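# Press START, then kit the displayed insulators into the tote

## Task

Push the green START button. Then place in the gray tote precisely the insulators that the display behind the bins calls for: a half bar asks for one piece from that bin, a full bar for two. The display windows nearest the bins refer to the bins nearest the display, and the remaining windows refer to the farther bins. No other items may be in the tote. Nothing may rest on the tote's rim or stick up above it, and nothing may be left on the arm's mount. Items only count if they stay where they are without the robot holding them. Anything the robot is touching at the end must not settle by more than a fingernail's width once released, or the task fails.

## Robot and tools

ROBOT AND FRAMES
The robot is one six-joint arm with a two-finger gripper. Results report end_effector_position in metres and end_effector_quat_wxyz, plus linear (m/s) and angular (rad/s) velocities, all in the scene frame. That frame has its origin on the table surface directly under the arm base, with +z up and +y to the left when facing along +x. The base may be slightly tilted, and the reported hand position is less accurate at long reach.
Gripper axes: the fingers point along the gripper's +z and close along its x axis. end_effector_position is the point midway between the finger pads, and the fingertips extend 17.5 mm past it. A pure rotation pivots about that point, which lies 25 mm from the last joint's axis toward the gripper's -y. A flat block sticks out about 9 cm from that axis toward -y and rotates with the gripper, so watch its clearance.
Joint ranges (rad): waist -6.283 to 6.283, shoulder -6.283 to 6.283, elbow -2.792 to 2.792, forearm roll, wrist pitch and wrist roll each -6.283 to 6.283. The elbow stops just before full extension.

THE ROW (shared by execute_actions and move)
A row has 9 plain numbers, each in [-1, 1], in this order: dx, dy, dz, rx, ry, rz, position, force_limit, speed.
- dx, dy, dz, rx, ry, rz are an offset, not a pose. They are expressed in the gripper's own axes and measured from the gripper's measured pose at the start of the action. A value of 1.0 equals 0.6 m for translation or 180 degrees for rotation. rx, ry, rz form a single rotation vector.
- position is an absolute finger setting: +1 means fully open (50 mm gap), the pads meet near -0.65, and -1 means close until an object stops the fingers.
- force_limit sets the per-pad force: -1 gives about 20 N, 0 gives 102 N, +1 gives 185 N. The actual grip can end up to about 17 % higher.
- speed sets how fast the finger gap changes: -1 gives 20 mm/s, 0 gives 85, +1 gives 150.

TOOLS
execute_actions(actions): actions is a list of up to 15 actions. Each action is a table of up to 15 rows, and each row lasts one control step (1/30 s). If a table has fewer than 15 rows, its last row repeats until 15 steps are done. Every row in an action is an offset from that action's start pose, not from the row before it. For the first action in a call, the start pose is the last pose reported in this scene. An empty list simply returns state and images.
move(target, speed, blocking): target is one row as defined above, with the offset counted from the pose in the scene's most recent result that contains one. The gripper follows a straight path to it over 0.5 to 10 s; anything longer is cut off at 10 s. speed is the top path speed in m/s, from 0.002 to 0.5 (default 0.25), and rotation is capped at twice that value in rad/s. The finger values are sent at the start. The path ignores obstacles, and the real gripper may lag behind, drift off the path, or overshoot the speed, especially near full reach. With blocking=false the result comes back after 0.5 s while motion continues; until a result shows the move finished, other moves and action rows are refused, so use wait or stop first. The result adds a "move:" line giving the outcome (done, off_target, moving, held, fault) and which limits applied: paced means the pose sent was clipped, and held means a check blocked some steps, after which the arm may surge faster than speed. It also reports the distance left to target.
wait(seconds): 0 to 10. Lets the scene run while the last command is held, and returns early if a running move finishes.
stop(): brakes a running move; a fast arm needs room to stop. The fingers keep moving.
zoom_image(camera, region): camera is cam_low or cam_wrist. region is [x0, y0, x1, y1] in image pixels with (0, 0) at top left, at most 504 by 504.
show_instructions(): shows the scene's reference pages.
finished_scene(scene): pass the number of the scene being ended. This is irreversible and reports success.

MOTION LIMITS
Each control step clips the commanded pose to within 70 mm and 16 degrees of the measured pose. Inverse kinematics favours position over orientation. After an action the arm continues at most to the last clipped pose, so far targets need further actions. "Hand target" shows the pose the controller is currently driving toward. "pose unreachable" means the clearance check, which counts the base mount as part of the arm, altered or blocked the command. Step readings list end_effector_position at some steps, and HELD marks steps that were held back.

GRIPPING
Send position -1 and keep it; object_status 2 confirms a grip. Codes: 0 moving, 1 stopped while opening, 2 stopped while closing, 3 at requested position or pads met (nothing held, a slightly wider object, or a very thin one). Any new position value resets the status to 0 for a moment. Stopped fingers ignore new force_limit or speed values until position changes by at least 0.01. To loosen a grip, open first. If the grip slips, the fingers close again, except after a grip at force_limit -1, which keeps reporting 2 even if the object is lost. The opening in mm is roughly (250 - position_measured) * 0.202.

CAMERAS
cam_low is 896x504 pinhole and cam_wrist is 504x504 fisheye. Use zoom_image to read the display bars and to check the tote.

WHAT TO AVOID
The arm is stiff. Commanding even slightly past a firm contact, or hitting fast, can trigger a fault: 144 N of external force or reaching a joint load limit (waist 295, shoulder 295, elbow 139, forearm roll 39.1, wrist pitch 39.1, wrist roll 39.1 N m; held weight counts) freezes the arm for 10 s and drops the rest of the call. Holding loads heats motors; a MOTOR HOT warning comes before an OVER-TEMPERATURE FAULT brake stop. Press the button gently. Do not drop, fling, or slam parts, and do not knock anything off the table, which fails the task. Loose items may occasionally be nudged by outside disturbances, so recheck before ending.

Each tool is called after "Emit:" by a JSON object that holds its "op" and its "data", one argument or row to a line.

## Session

Emit:
{"op": "execute_actions", "data": {
  "actions": []
}}

Scene clock: 0.00 s.
end_effector_position=(+0.4449, -0.1221, +0.1972) position_measured=3 object_status=3 end_effector_quat_wxyz=(+0.109, +0.838, -0.531, +0.063) end_effector_velocity=(+0.000, +0.000, +0.000) end_effector_angular_velocity=(-0.000, +0.000, +0.003)
Joint positions: [-0.225  0.001  2.28  -0.354  0.842  2.736]
Joint velocities: [ 0.     0.    -0.    -0.001 -0.    -0.002]
Hand target: +0.445, -0.122, +0.197; +0.109, +0.838, -0.531, +0.063

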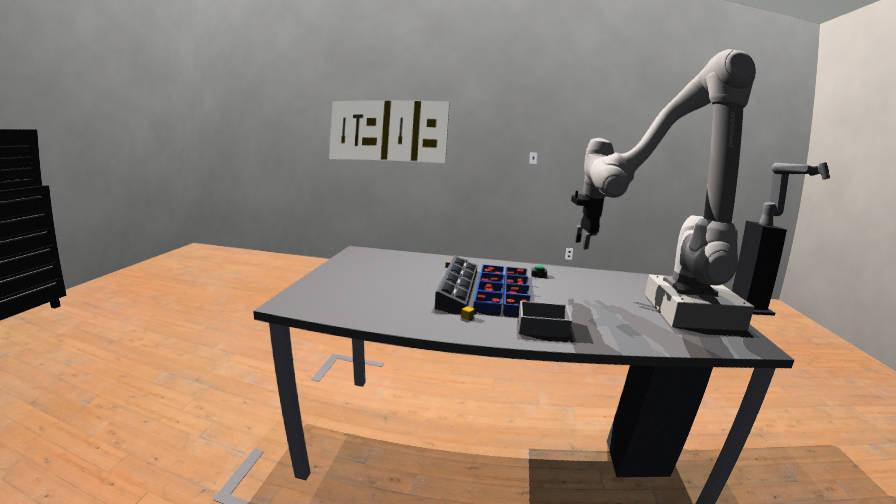

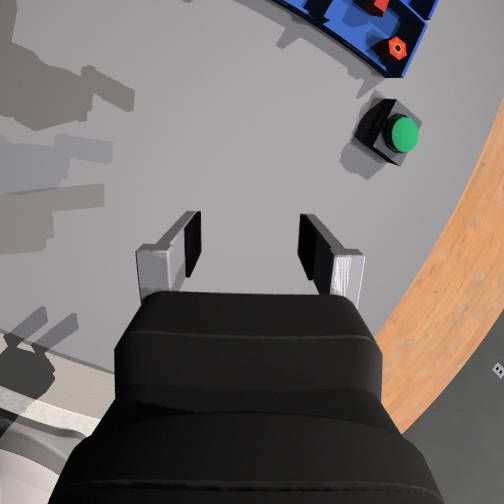

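Emit:
{"op": "move", "data": {
  "target": [0.2979, -0.1109, 0.265, 0.0209, -0.0783, 0.1397, -1, -0.5, 1],
  "speed": 0.3
}}

Emit:
{"op": "zoom_image", "data": {
  "camera": "cam_wrist",
  "region": [190, 160, 310, 280]
}}

Emit:
{"op": "zoom_image", "data": {
  "camera": "cam_low",
  "region": [520, 240, 560, 280]
}}

Scene clock: 18.63 s.
end_effector_position=(+0.5801, -0.2907, +0.0758) position_measured=252 object_status=3 end_effector_quat_wxyz=(-0.000, +0.707, -0.707, +0.000) end_effector_velocity=(+0.000, +0.000, -0.000) end_effector_angular_velocity=(+0.001, +0.001, -0.003)
Joint positions: [-0.557  0.422  2.001 -0.012  0.706  2.617]
Joint velocities: [-0.     0.001 -0.001  0.001  0.001  0.002]
Hand target: +0.580, -0.291, +0.076; -0.000, +0.707, -0.707, +0.000
Off the commanded pose: 0.001 m, 0 deg.
move: done

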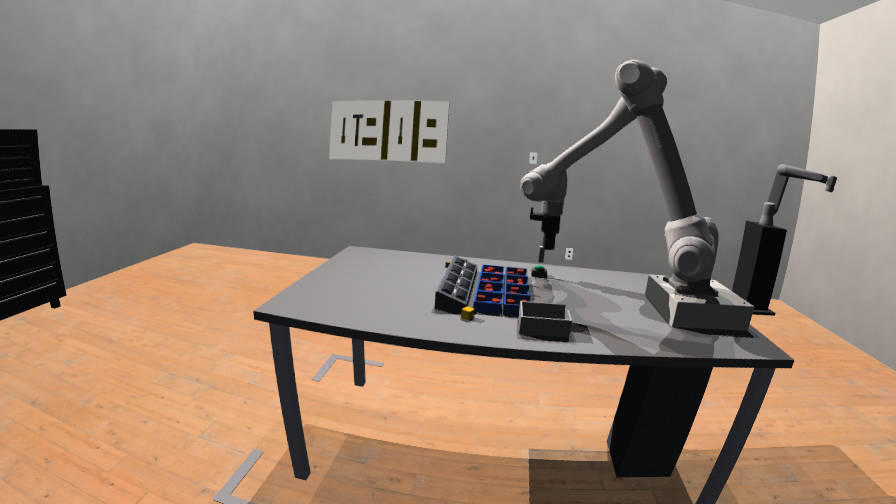

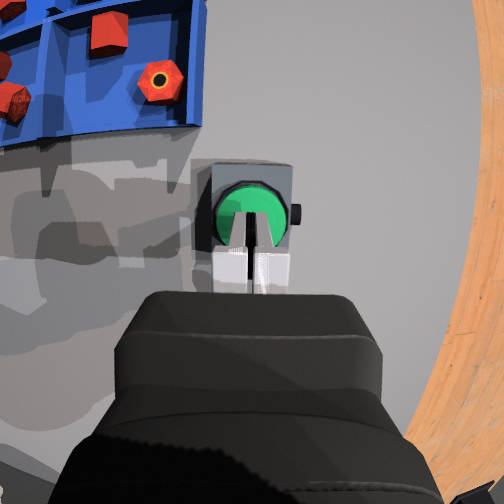

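Region (190, 160, 310, 280) of cam_wrist's 504x504 image, scaled by 4.200, with more detail than that image has.

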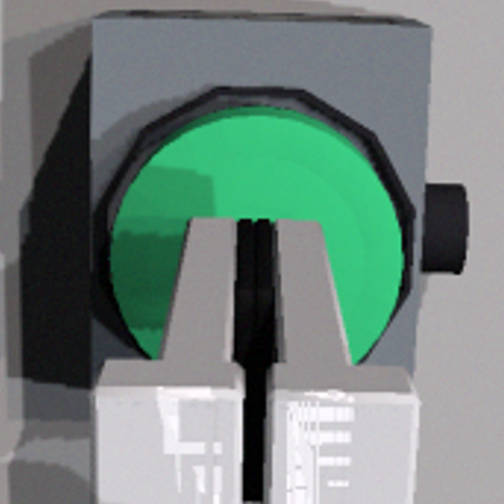

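Region (520, 240, 560, 280) of cam_low's 896x504 image, scaled by 12.600, with more detail than that image has.

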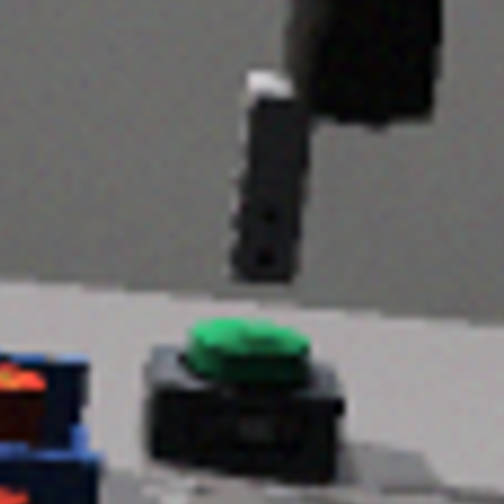

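Emit:
{"op": "move", "data": {
  "target": [0.001, -0.0025, 0.036, 0, 0, 0, -1, -0.5, 1],
  "speed": 0.035
}}

Emit:
{"op": "zoom_image", "data": {
  "camera": "cam_low",
  "region": [425, 240, 585, 350]
}}

Scene clock: 24.33 s.
end_effector_position=(+0.5816, -0.2914, +0.0542) position_measured=252 object_status=3 end_effector_quat_wxyz=(-0.000, +0.707, -0.707, +0.000) end_effector_velocity=(-0.001, +0.000, -0.000) end_effector_angular_velocity=(+0.000, +0.004, +0.004)
Joint positions: [-0.557  0.454  2.006 -0.012  0.669  2.618]
Joint velocities: [ 0.001  0.    -0.    -0.003  0.003 -0.001]
Hand target: +0.582, -0.291, +0.054; -0.000, +0.707, -0.707, +0.000
Off the commanded pose: 0.000 m, 0 deg.
move: done

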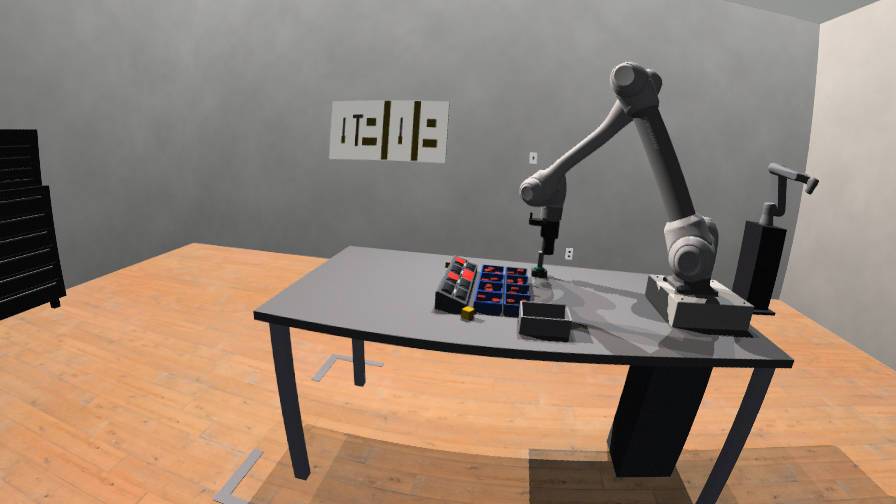

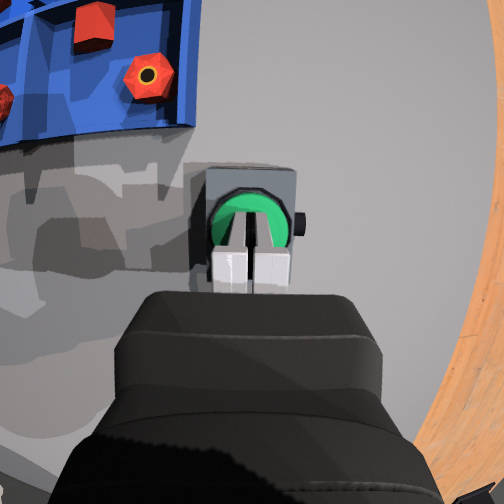

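Region (425, 240, 585, 350) of cam_low's 896x504 image, scaled by 3.150, with more detail than that image has; it fills the top 346 rows of this view, and the rest is white.

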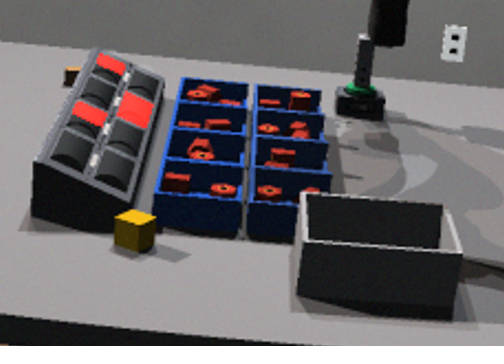

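Emit:
{"op": "move", "data": {
  "target": [-0.268, -0.147, -0.317, 0, 0, 0, -1, -0.5, 1],
  "speed": 0.35
}}

Emit:
{"op": "zoom_image", "data": {
  "camera": "cam_wrist",
  "region": [150, 30, 390, 230]
}}

Emit:
{"op": "zoom_image", "data": {
  "camera": "cam_wrist",
  "region": [40, 100, 200, 260]
}}

Emit:
{"op": "zoom_image", "data": {
  "camera": "cam_low",
  "region": [430, 250, 490, 320]
}}

Scene clock: 53.33 s.
end_effector_position=(+0.6695, -0.1309, +0.2444) position_measured=252 object_status=3 end_effector_quat_wxyz=(+0.000, +0.707, -0.707, +0.000) end_effector_velocity=(+0.000, -0.000, -0.001) end_effector_angular_velocity=(-0.001, +0.002, +0.000)
Joint positions: [-0.268  0.28   1.824 -0.014  1.028  2.905]
Joint velocities: [ 0.     0.002 -0.001 -0.001  0.     0.001]
Hand target: +0.670, -0.131, +0.244; +0.000, +0.707, -0.707, +0.000
Off the commanded pose: 0.000 m, 0 deg.
move: done

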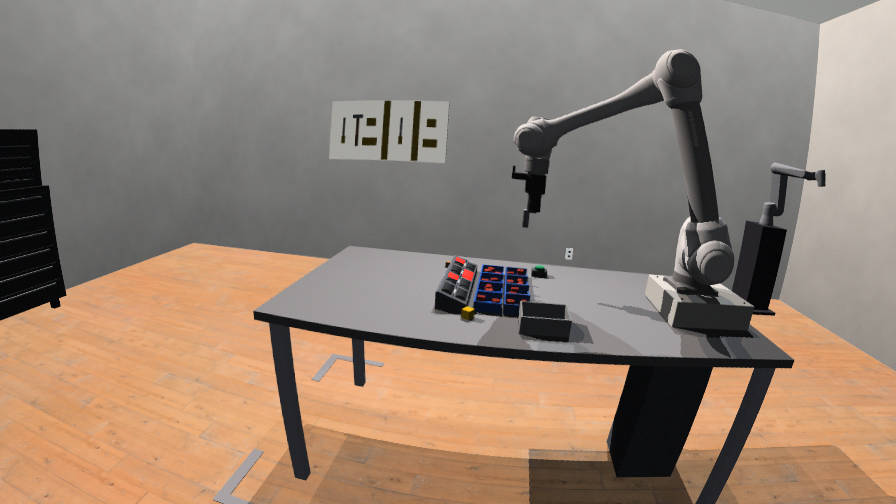

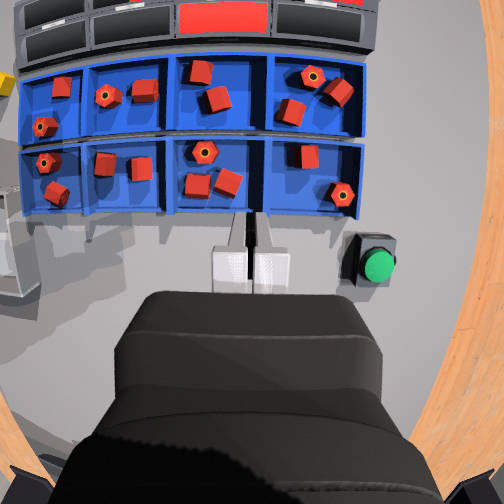

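Region (150, 30, 390, 230) of cam_wrist's 504x504 image, scaled by 2.100, with more detail than that image has.

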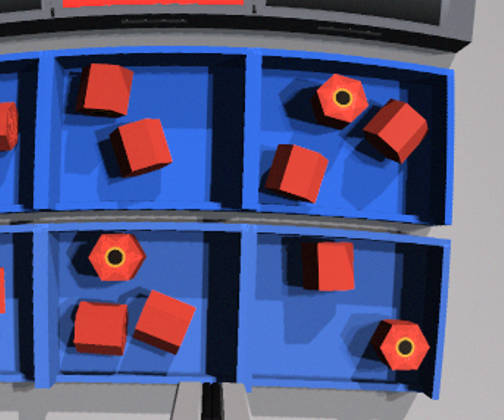

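Region (40, 100, 200, 260) of cam_wrist's 504x504 image, scaled by 3.150, with more detail than that image has.

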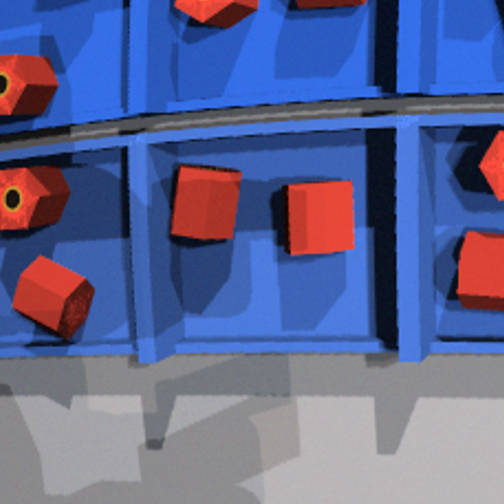

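Region (430, 250, 490, 320) of cam_low's 896x504 image, scaled by 7.200, with more detail than that image has; it fills the left 432 columns of this view, and the rest is white.

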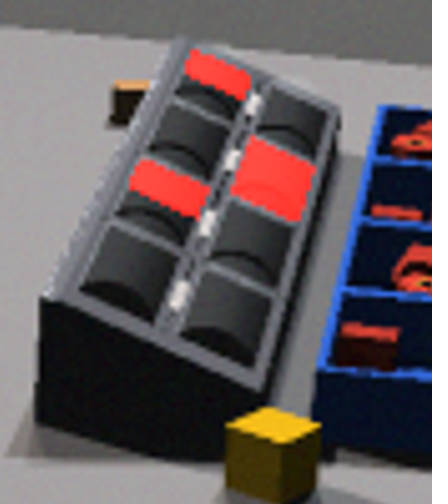

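Emit:
{"op": "move", "data": {
  "target": [0.1068, -0.0567, 0.2573, 0, 0, 0, 0.5, -0.6, 0.5],
  "speed": 0.3
}}

Emit:
{"op": "zoom_image", "data": {
  "camera": "cam_wrist",
  "region": [150, 120, 350, 320]
}}

Scene clock: 85.20 s.
end_effector_position=(+0.7038, -0.1951, +0.0904) position_measured=78 object_status=3 end_effector_quat_wxyz=(+0.000, +0.707, -0.707, +0.000) end_effector_velocity=(+0.000, -0.000, -0.001) end_effector_angular_velocity=(+0.000, -0.001, -0.002)
Joint positions: [-0.348  0.5    1.831 -0.015  0.8    2.829]
Joint velocities: [-0.     0.001  0.     0.001 -0.002  0.001]
Hand target: +0.704, -0.195, +0.090; +0.000, +0.707, -0.707, +0.000
Off the commanded pose: 0.000 m, 0 deg.
move: done

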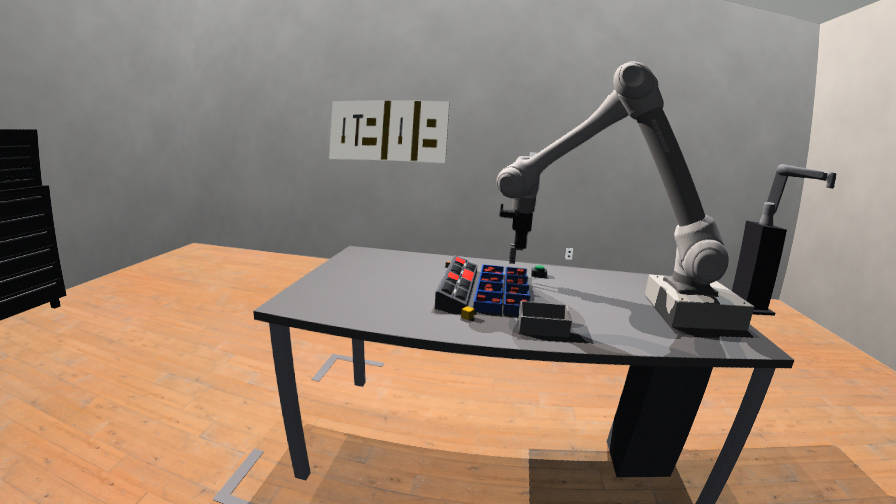

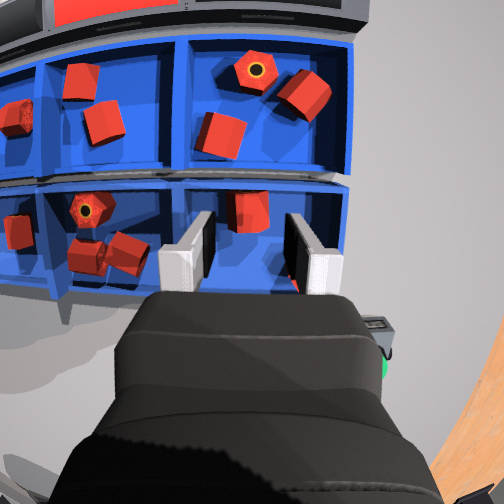

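Region (150, 120, 350, 320) of cam_wrist's 504x504 image, scaled by 2.520, with more detail than that image has.

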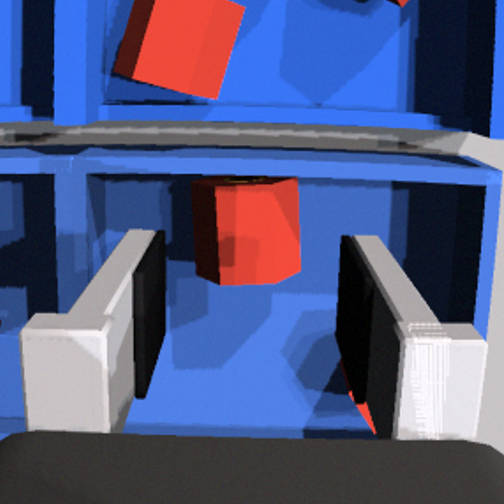

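Emit:
{"op": "move", "data": {
  "target": [-0.0027, -0.0015, 0.1073, 0, 0, -0.02, 0.6, -0.6, 0.5],
  "speed": 0.12
}}

Emit:
{"op": "execute_actions", "data": {
  "actions": [
    [[0,0,0,0,0,0,-1,-0.6,0]]
  ]
}}

Emit:
{"op": "move", "data": {
  "target": [0, 0, -0.12, 0, 0, 0.02, -1, -0.6, 0],
  "speed": 0.2
}}

Scene clock: 98.00 s.
end_effector_position=(+0.7048, -0.1936, +0.0261) position_measured=63 object_status=3 end_effector_quat_wxyz=(+0.000, +0.729, -0.685, +0.000) end_effector_velocity=(+0.000, +0.000, -0.000) end_effector_angular_velocity=(+0.000, -0.000, -0.003)
Joint positions: [-0.348  0.58   1.852 -0.017  0.699  2.768]
Joint velocities: [ 0.     0.    -0.     0.    -0.     0.002]
Hand target: +0.705, -0.194, +0.026; +0.000, +0.729, -0.685, +0.000
Off the commanded pose: 0.000 m, 0 deg.
move: done

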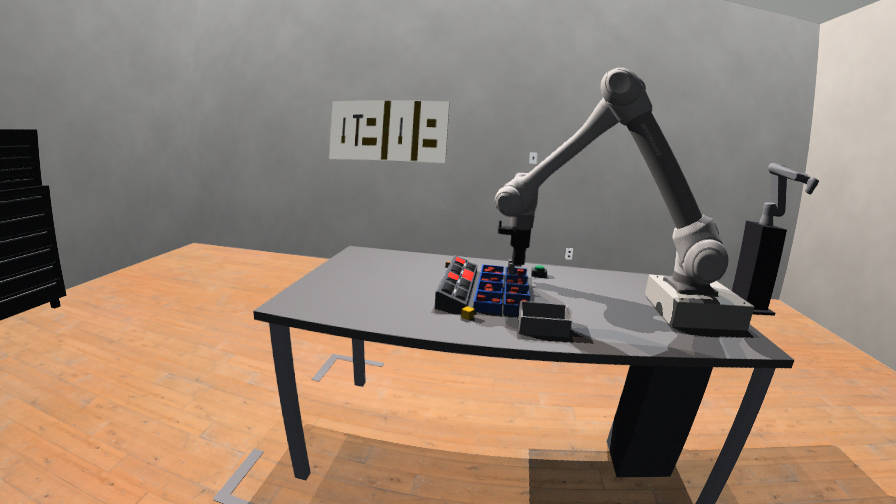

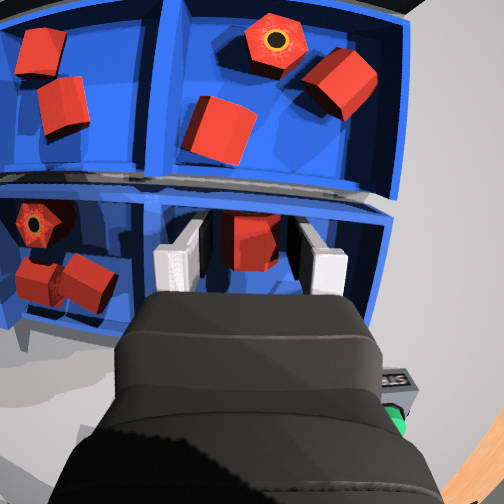

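Scene clock: 98.50 s.
end_effector_position=(+0.7048, -0.1936, +0.0261) position_measured=115 object_status=2 end_effector_quat_wxyz=(+0.000, +0.729, -0.685, +0.000) end_effector_velocity=(+0.000, -0.000, +0.000) end_effector_angular_velocity=(+0.000, -0.000, -0.003)
Joint positions: [-0.348  0.58   1.852 -0.017  0.699  2.768]
Joint velocities: [-0.    -0.    -0.     0.001  0.     0.002]
Hand target: +0.705, -0.194, +0.026; +0.000, +0.729, -0.685, +0.000
Off the commanded pose: 0.000 m, 0 deg.
Step readings (end_effector_position):
0: (+0.7048, -0.1936, +0.0261)
1: (+0.7048, -0.1936, +0.0261)
2: (+0.7048, -0.1936, +0.0261)
4: (+0.7048, -0.1936, +0.0261)
8: (+0.7048, -0.1936, +0.0261)
15: end_effector_position above

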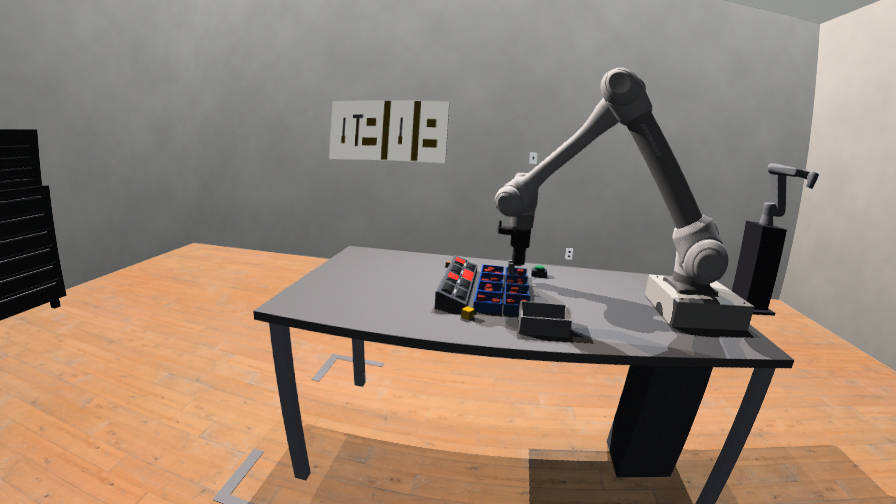

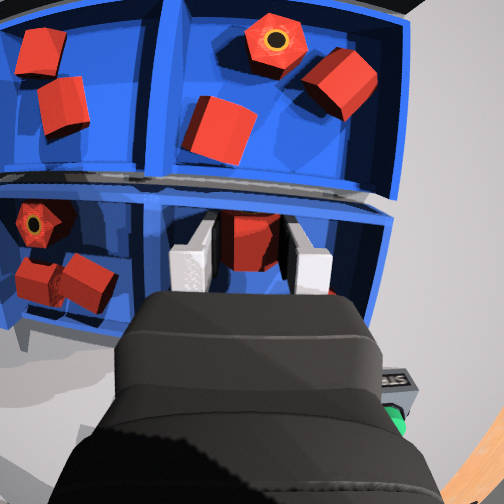

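Scene clock: 99.23 s.
end_effector_position=(+0.7046, -0.1935, +0.0980) position_measured=115 object_status=2 end_effector_quat_wxyz=(+0.000, +0.707, -0.707, +0.000) end_effector_velocity=(+0.001, -0.000, +0.001) end_effector_angular_velocity=(-0.000, -0.002, -0.001)
Joint positions: [-0.345  0.492  1.827 -0.015  0.812  2.831]
Joint velocities: [-0.    -0.001 -0.001  0.001 -0.001  0.001]
Hand target: +0.705, -0.193, +0.098; +0.000, +0.707, -0.707, +0.000
Off the commanded pose: 0.000 m, 0 deg.
move: done

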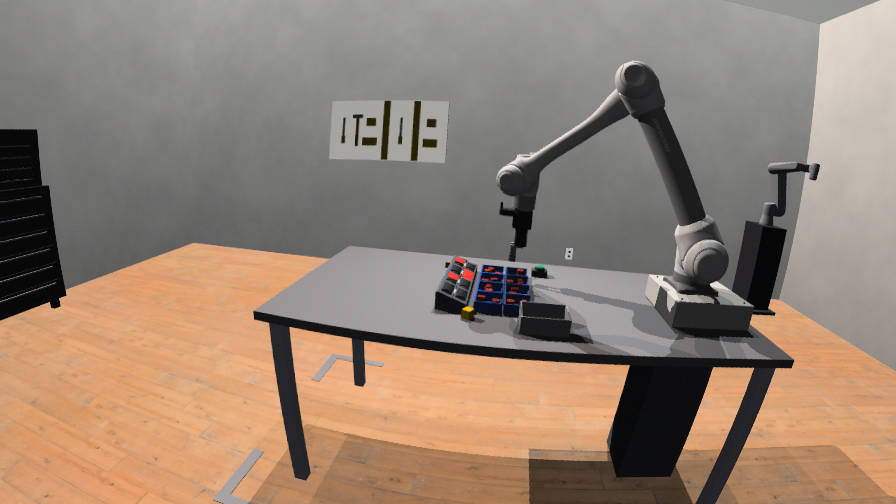

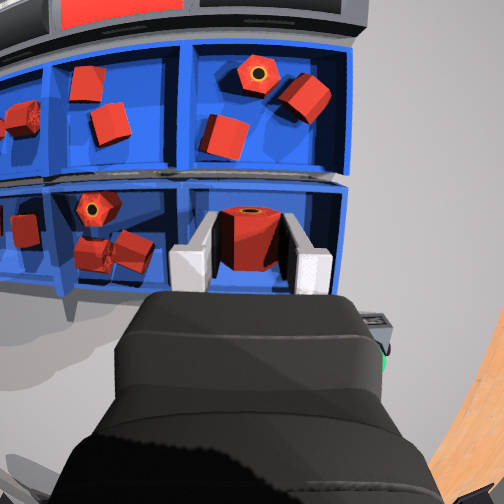

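Emit:
{"op": "move", "data": {
  "target": [-0.7858, 0.216, 0, 0, 0, 0, -1, -0.6, 0],
  "speed": 0.4
}}

Scene clock: 106.47 s.
end_effector_position=(+0.5756, +0.2772, +0.0971) position_measured=115 object_status=2 end_effector_quat_wxyz=(+0.001, +0.707, -0.707, +0.001) end_effector_velocity=(-0.000, +0.000, -0.000) end_effector_angular_velocity=(+0.000, +0.001, -0.001)
Joint positions: [ 0.395  0.396  2.007 -0.025  0.739  3.58 ]
Joint velocities: [-0.     0.    -0.     0.001  0.001  0.   ]
Hand target: +0.576, +0.277, +0.097; +0.001, +0.707, -0.707, +0.001
Off the commanded pose: 0.001 m, 0 deg.
move: done

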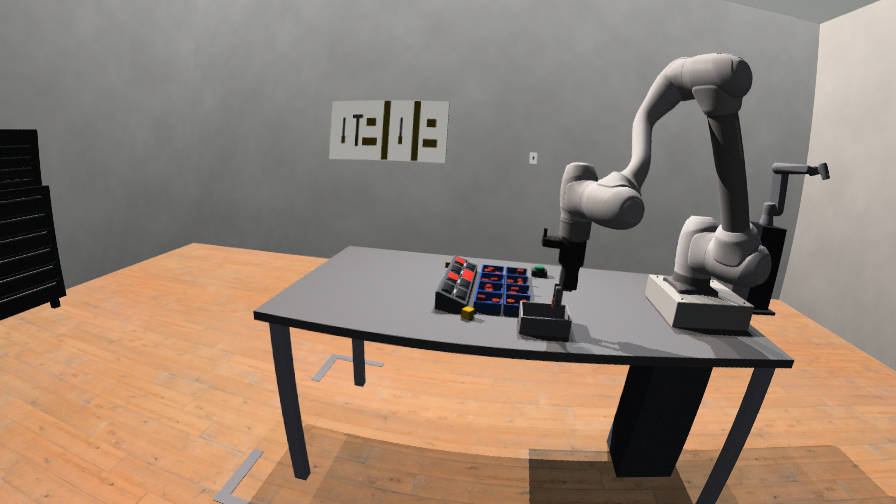

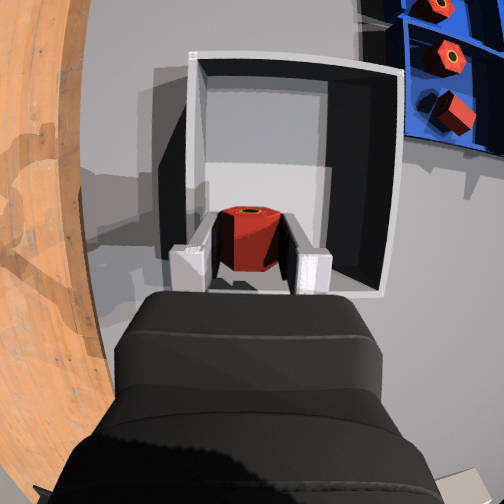

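Emit:
{"op": "move", "data": {
  "target": [0.005, 0, 0.116, 0, 0, 0, -1, -0.6, 0],
  "speed": 0.12
}}

Emit:
{"op": "execute_actions", "data": {
  "actions": [
    [[0,0,0,0,0,0,0.52,-0.6,0]]
  ]
}}

Emit:
{"op": "move", "data": {
  "target": [0, 0, -0.104, 0, 0, 0, 0.52, -0.6, 0],
  "speed": 0.2
}}

Scene clock: 113.47 s.
end_effector_position=(+0.5757, +0.2741, +0.0276) position_measured=115 object_status=2 end_effector_quat_wxyz=(+0.001, +0.707, -0.707, +0.001) end_effector_velocity=(+0.000, -0.000, -0.000) end_effector_angular_velocity=(-0.000, -0.000, -0.000)
Joint positions: [ 0.389  0.492  2.037 -0.029  0.613  3.579]
Joint velocities: [-0.     0.    -0.    -0.001 -0.     0.001]
Hand target: +0.576, +0.274, +0.028; +0.001, +0.707, -0.707, +0.001
Off the commanded pose: 0.000 m, 0 deg.
move: done

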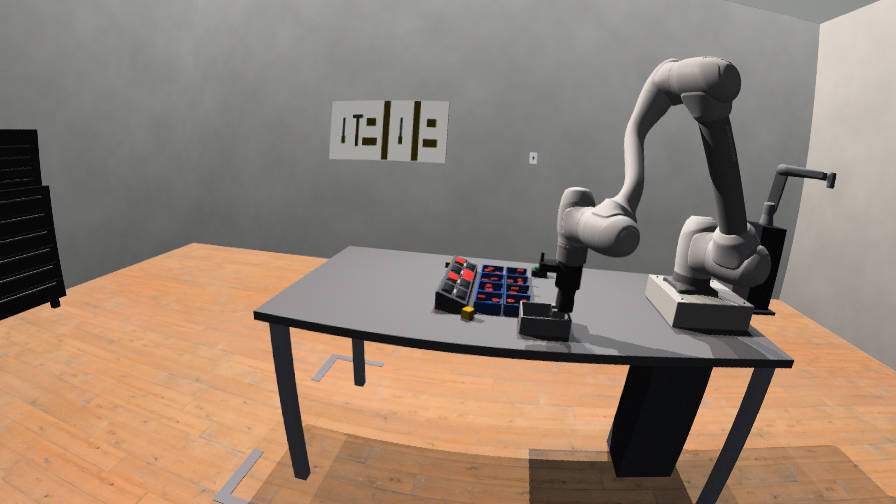

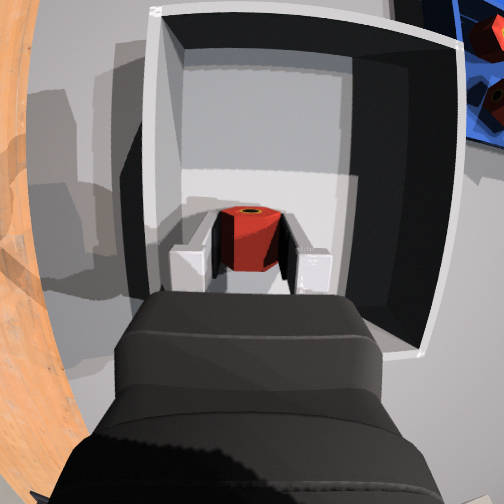

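Scene clock: 113.97 s.
end_effector_position=(+0.5757, +0.2741, +0.0276) position_measured=74 object_status=3 end_effector_quat_wxyz=(+0.001, +0.707, -0.707, +0.001) end_effector_velocity=(+0.000, -0.000, -0.000) end_effector_angular_velocity=(+0.000, -0.001, -0.002)
Joint positions: [ 0.389  0.492  2.037 -0.029  0.613  3.579]
Joint velocities: [-0.     0.    -0.     0.    -0.001  0.001]
Hand target: +0.576, +0.274, +0.028; +0.001, +0.707, -0.707, +0.001
Off the commanded pose: 0.000 m, 0 deg.
Step readings (end_effector_position):
0: (+0.5757, +0.2741, +0.0276)
1: (+0.5757, +0.2741, +0.0276)
2: (+0.5757, +0.2741, +0.0276)
4: (+0.5757, +0.2741, +0.0276)
8: (+0.5757, +0.2741, +0.0276)
15: end_effector_position above

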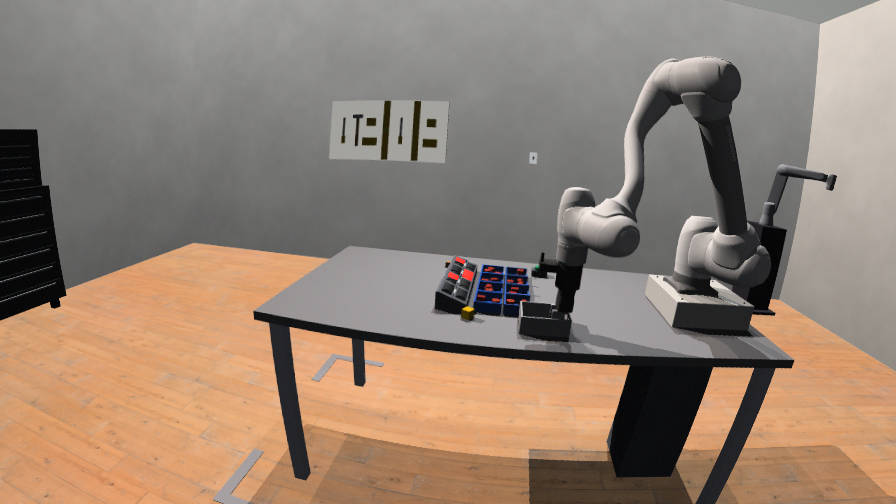

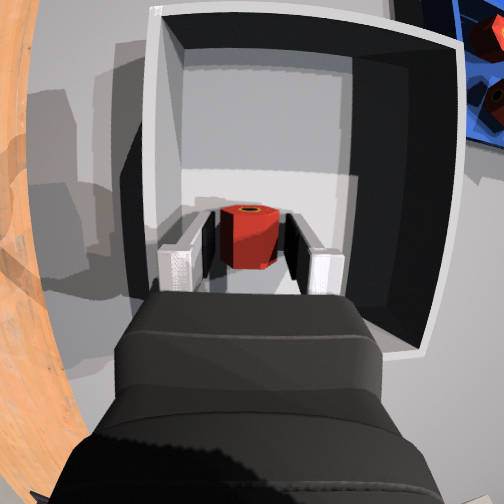

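Scene clock: 114.70 s.
end_effector_position=(+0.5755, +0.2742, +0.0899) position_measured=74 object_status=3 end_effector_quat_wxyz=(+0.001, +0.707, -0.707, +0.001) end_effector_velocity=(+0.000, -0.000, +0.001) end_effector_angular_velocity=(-0.000, -0.001, +0.001)
Joint positions: [ 0.391  0.404  2.013 -0.026  0.725  3.576]
Joint velocities: [ 0.    -0.001 -0.    -0.001  0.001 -0.   ]
Hand target: +0.576, +0.274, +0.090; +0.001, +0.707, -0.707, +0.001
Off the commanded pose: 0.000 m, 0 deg.
move: done

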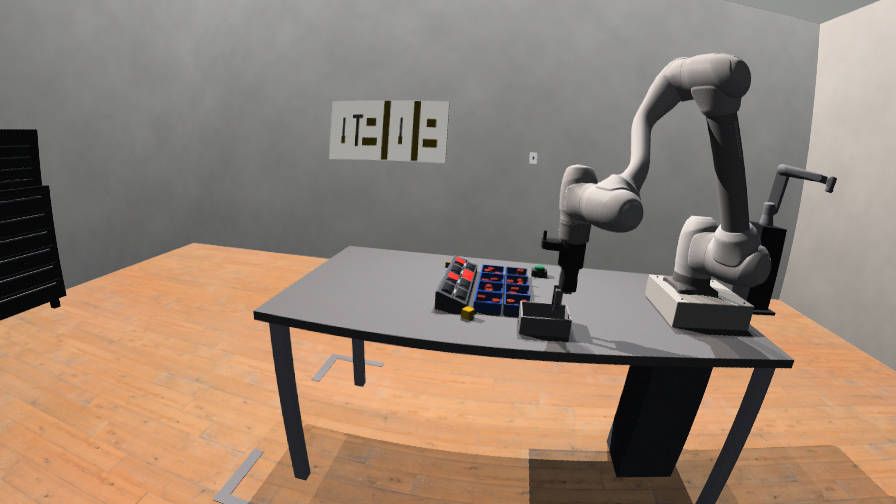

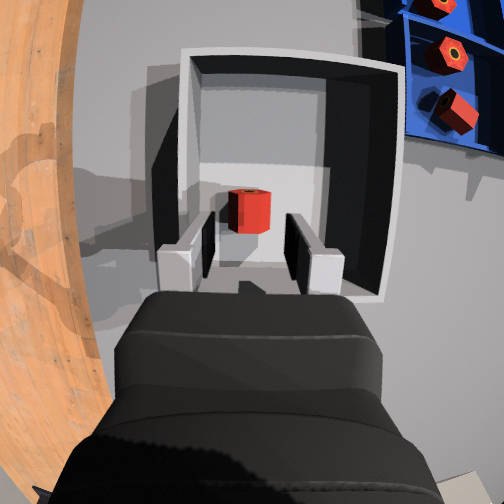

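Emit:
{"op": "move", "data": {
  "target": [0.6113, -0.3218, 0, 0, 0, -0.083, 0.6, -0.6, 0],
  "speed": 0.4
}}

Emit:
{"op": "zoom_image", "data": {
  "camera": "cam_wrist",
  "region": [150, 120, 350, 320]
}}

Scene clock: 121.07 s.
end_effector_position=(+0.7681, -0.0921, +0.0908) position_measured=63 object_status=3 end_effector_quat_wxyz=(+0.000, +0.793, -0.609, +0.000) end_effector_velocity=(+0.000, -0.001, -0.001) end_effector_angular_velocity=(-0.001, +0.001, +0.003)
Joint positions: [-0.196  0.555  1.735 -0.017  0.842  2.72 ]
Joint velocities: [-0.     0.001 -0.001 -0.002  0.001 -0.002]
Hand target: +0.768, -0.092, +0.091; +0.000, +0.793, -0.609, +0.000
Off the commanded pose: 0.001 m, 0 deg.
move: done

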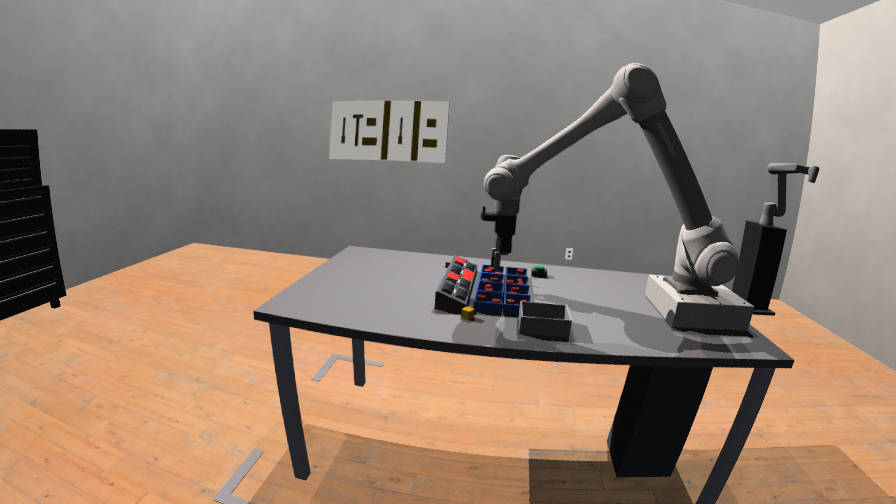

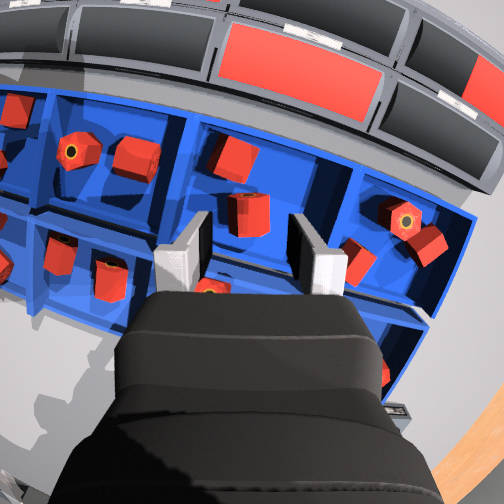

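Region (150, 120, 350, 320) of cam_wrist's 504x504 image, scaled by 2.520, with more detail than that image has.

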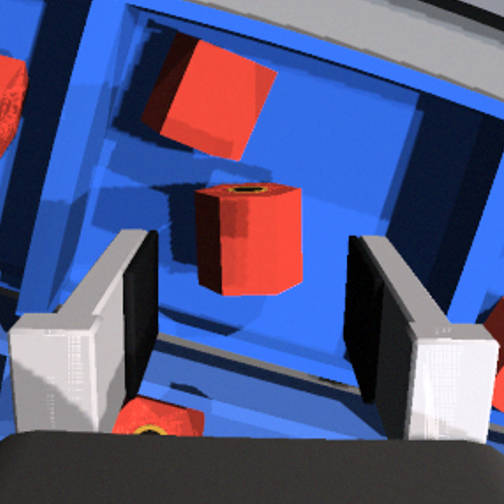

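Emit:
{"op": "move", "data": {
  "target": [-0.0017, 0.0015, 0.108, 0, 0, -0.012, 0.6, -0.6, 0.5],
  "speed": 0.12
}}

Emit:
{"op": "execute_actions", "data": {
  "actions": [
    [[0,0,0,0,0,0,-1,-0.6,0]]
  ]
}}

Emit:
{"op": "move", "data": {
  "target": [0, 0, -0.12, 0, 0, 0, -1, -0.6, 0],
  "speed": 0.2
}}

Scene clock: 135.53 s.
end_effector_position=(+0.7670, -0.0914, +0.0260) position_measured=63 object_status=3 end_effector_quat_wxyz=(+0.000, +0.804, -0.594, +0.000) end_effector_velocity=(+0.000, -0.000, -0.000) end_effector_angular_velocity=(-0.000, -0.001, +0.001)
Joint positions: [-0.197  0.629  1.76  -0.019  0.744  2.684]
Joint velocities: [-0.     0.    -0.    -0.    -0.001 -0.   ]
Hand target: +0.767, -0.091, +0.026; +0.000, +0.804, -0.594, +0.000
Off the commanded pose: 0.000 m, 0 deg.
move: done

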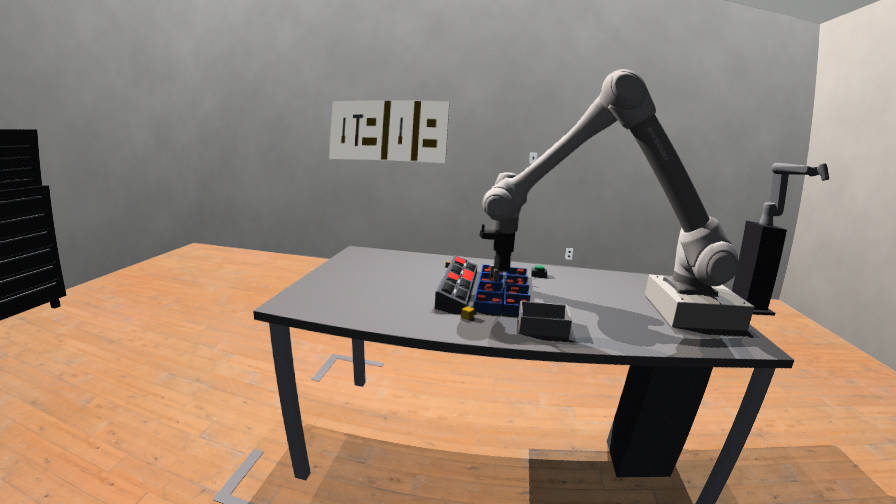

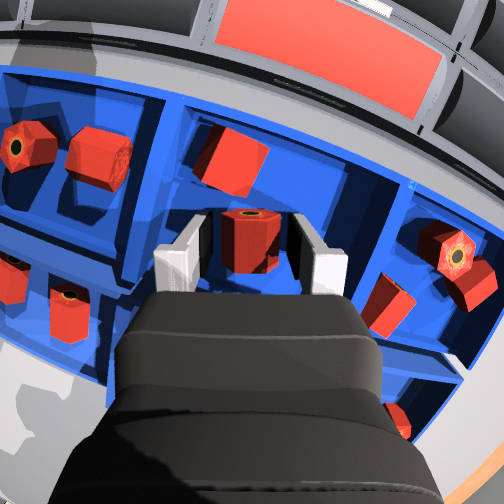

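Scene clock: 136.03 s.
end_effector_position=(+0.7670, -0.0914, +0.0260) position_measured=115 object_status=2 end_effector_quat_wxyz=(+0.000, +0.804, -0.594, +0.000) end_effector_velocity=(-0.000, -0.000, -0.000) end_effector_angular_velocity=(+0.000, +0.001, +0.001)
Joint positions: [-0.197  0.629  1.76  -0.019  0.744  2.684]
Joint velocities: [-0.     0.    -0.    -0.     0.001 -0.001]
Hand target: +0.767, -0.091, +0.026; +0.000, +0.804, -0.594, +0.000
Off the commanded pose: 0.000 m, 0 deg.
Step readings (end_effector_position):
0: (+0.7670, -0.0914, +0.0260)
1: (+0.7670, -0.0914, +0.0260)
2: (+0.7670, -0.0914, +0.0260)
4: (+0.7670, -0.0914, +0.0260)
8: (+0.7670, -0.0914, +0.0260)
15: end_effector_position above

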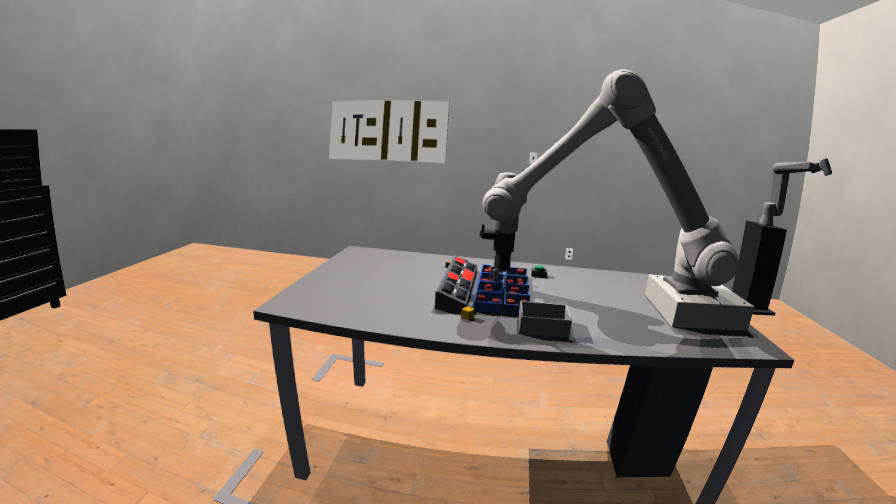

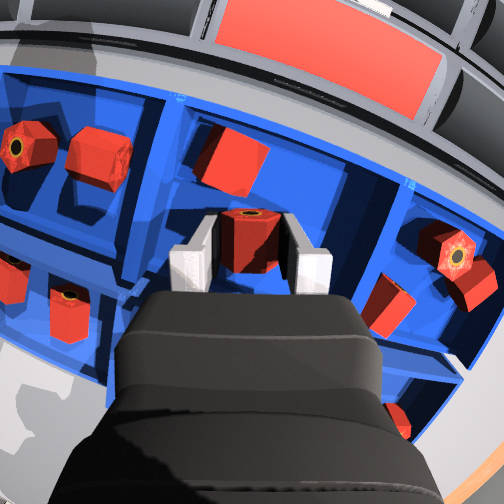

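Scene clock: 136.77 s.
end_effector_position=(+0.7669, -0.0913, +0.0979) position_measured=115 object_status=2 end_effector_quat_wxyz=(+0.000, +0.804, -0.594, +0.000) end_effector_velocity=(-0.000, -0.000, +0.001) end_effector_angular_velocity=(-0.001, +0.001, +0.001)
Joint positions: [-0.196  0.546  1.734 -0.017  0.852  2.682]
Joint velocities: [ 0.    -0.001 -0.001 -0.001  0.002 -0.   ]
Hand target: +0.767, -0.091, +0.098; +0.000, +0.804, -0.594, +0.000
Off the commanded pose: 0.000 m, 0 deg.
move: done

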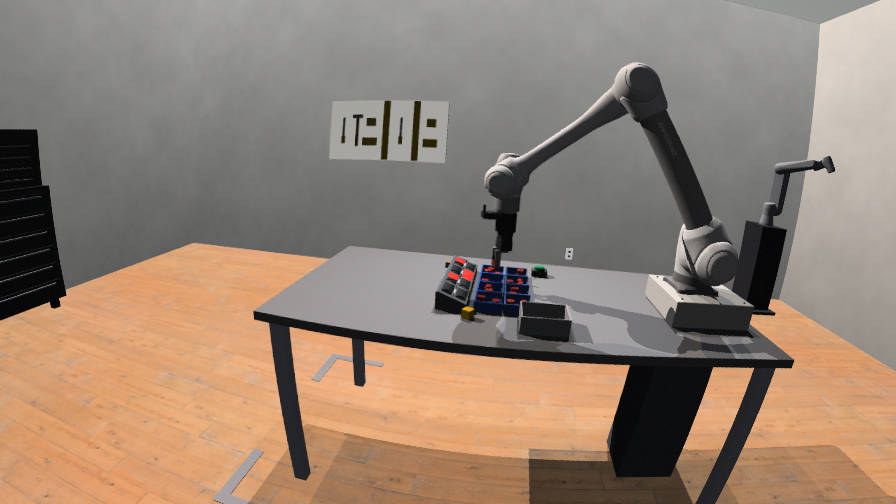

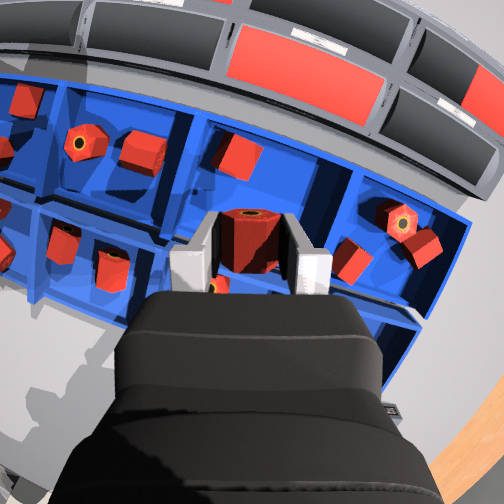

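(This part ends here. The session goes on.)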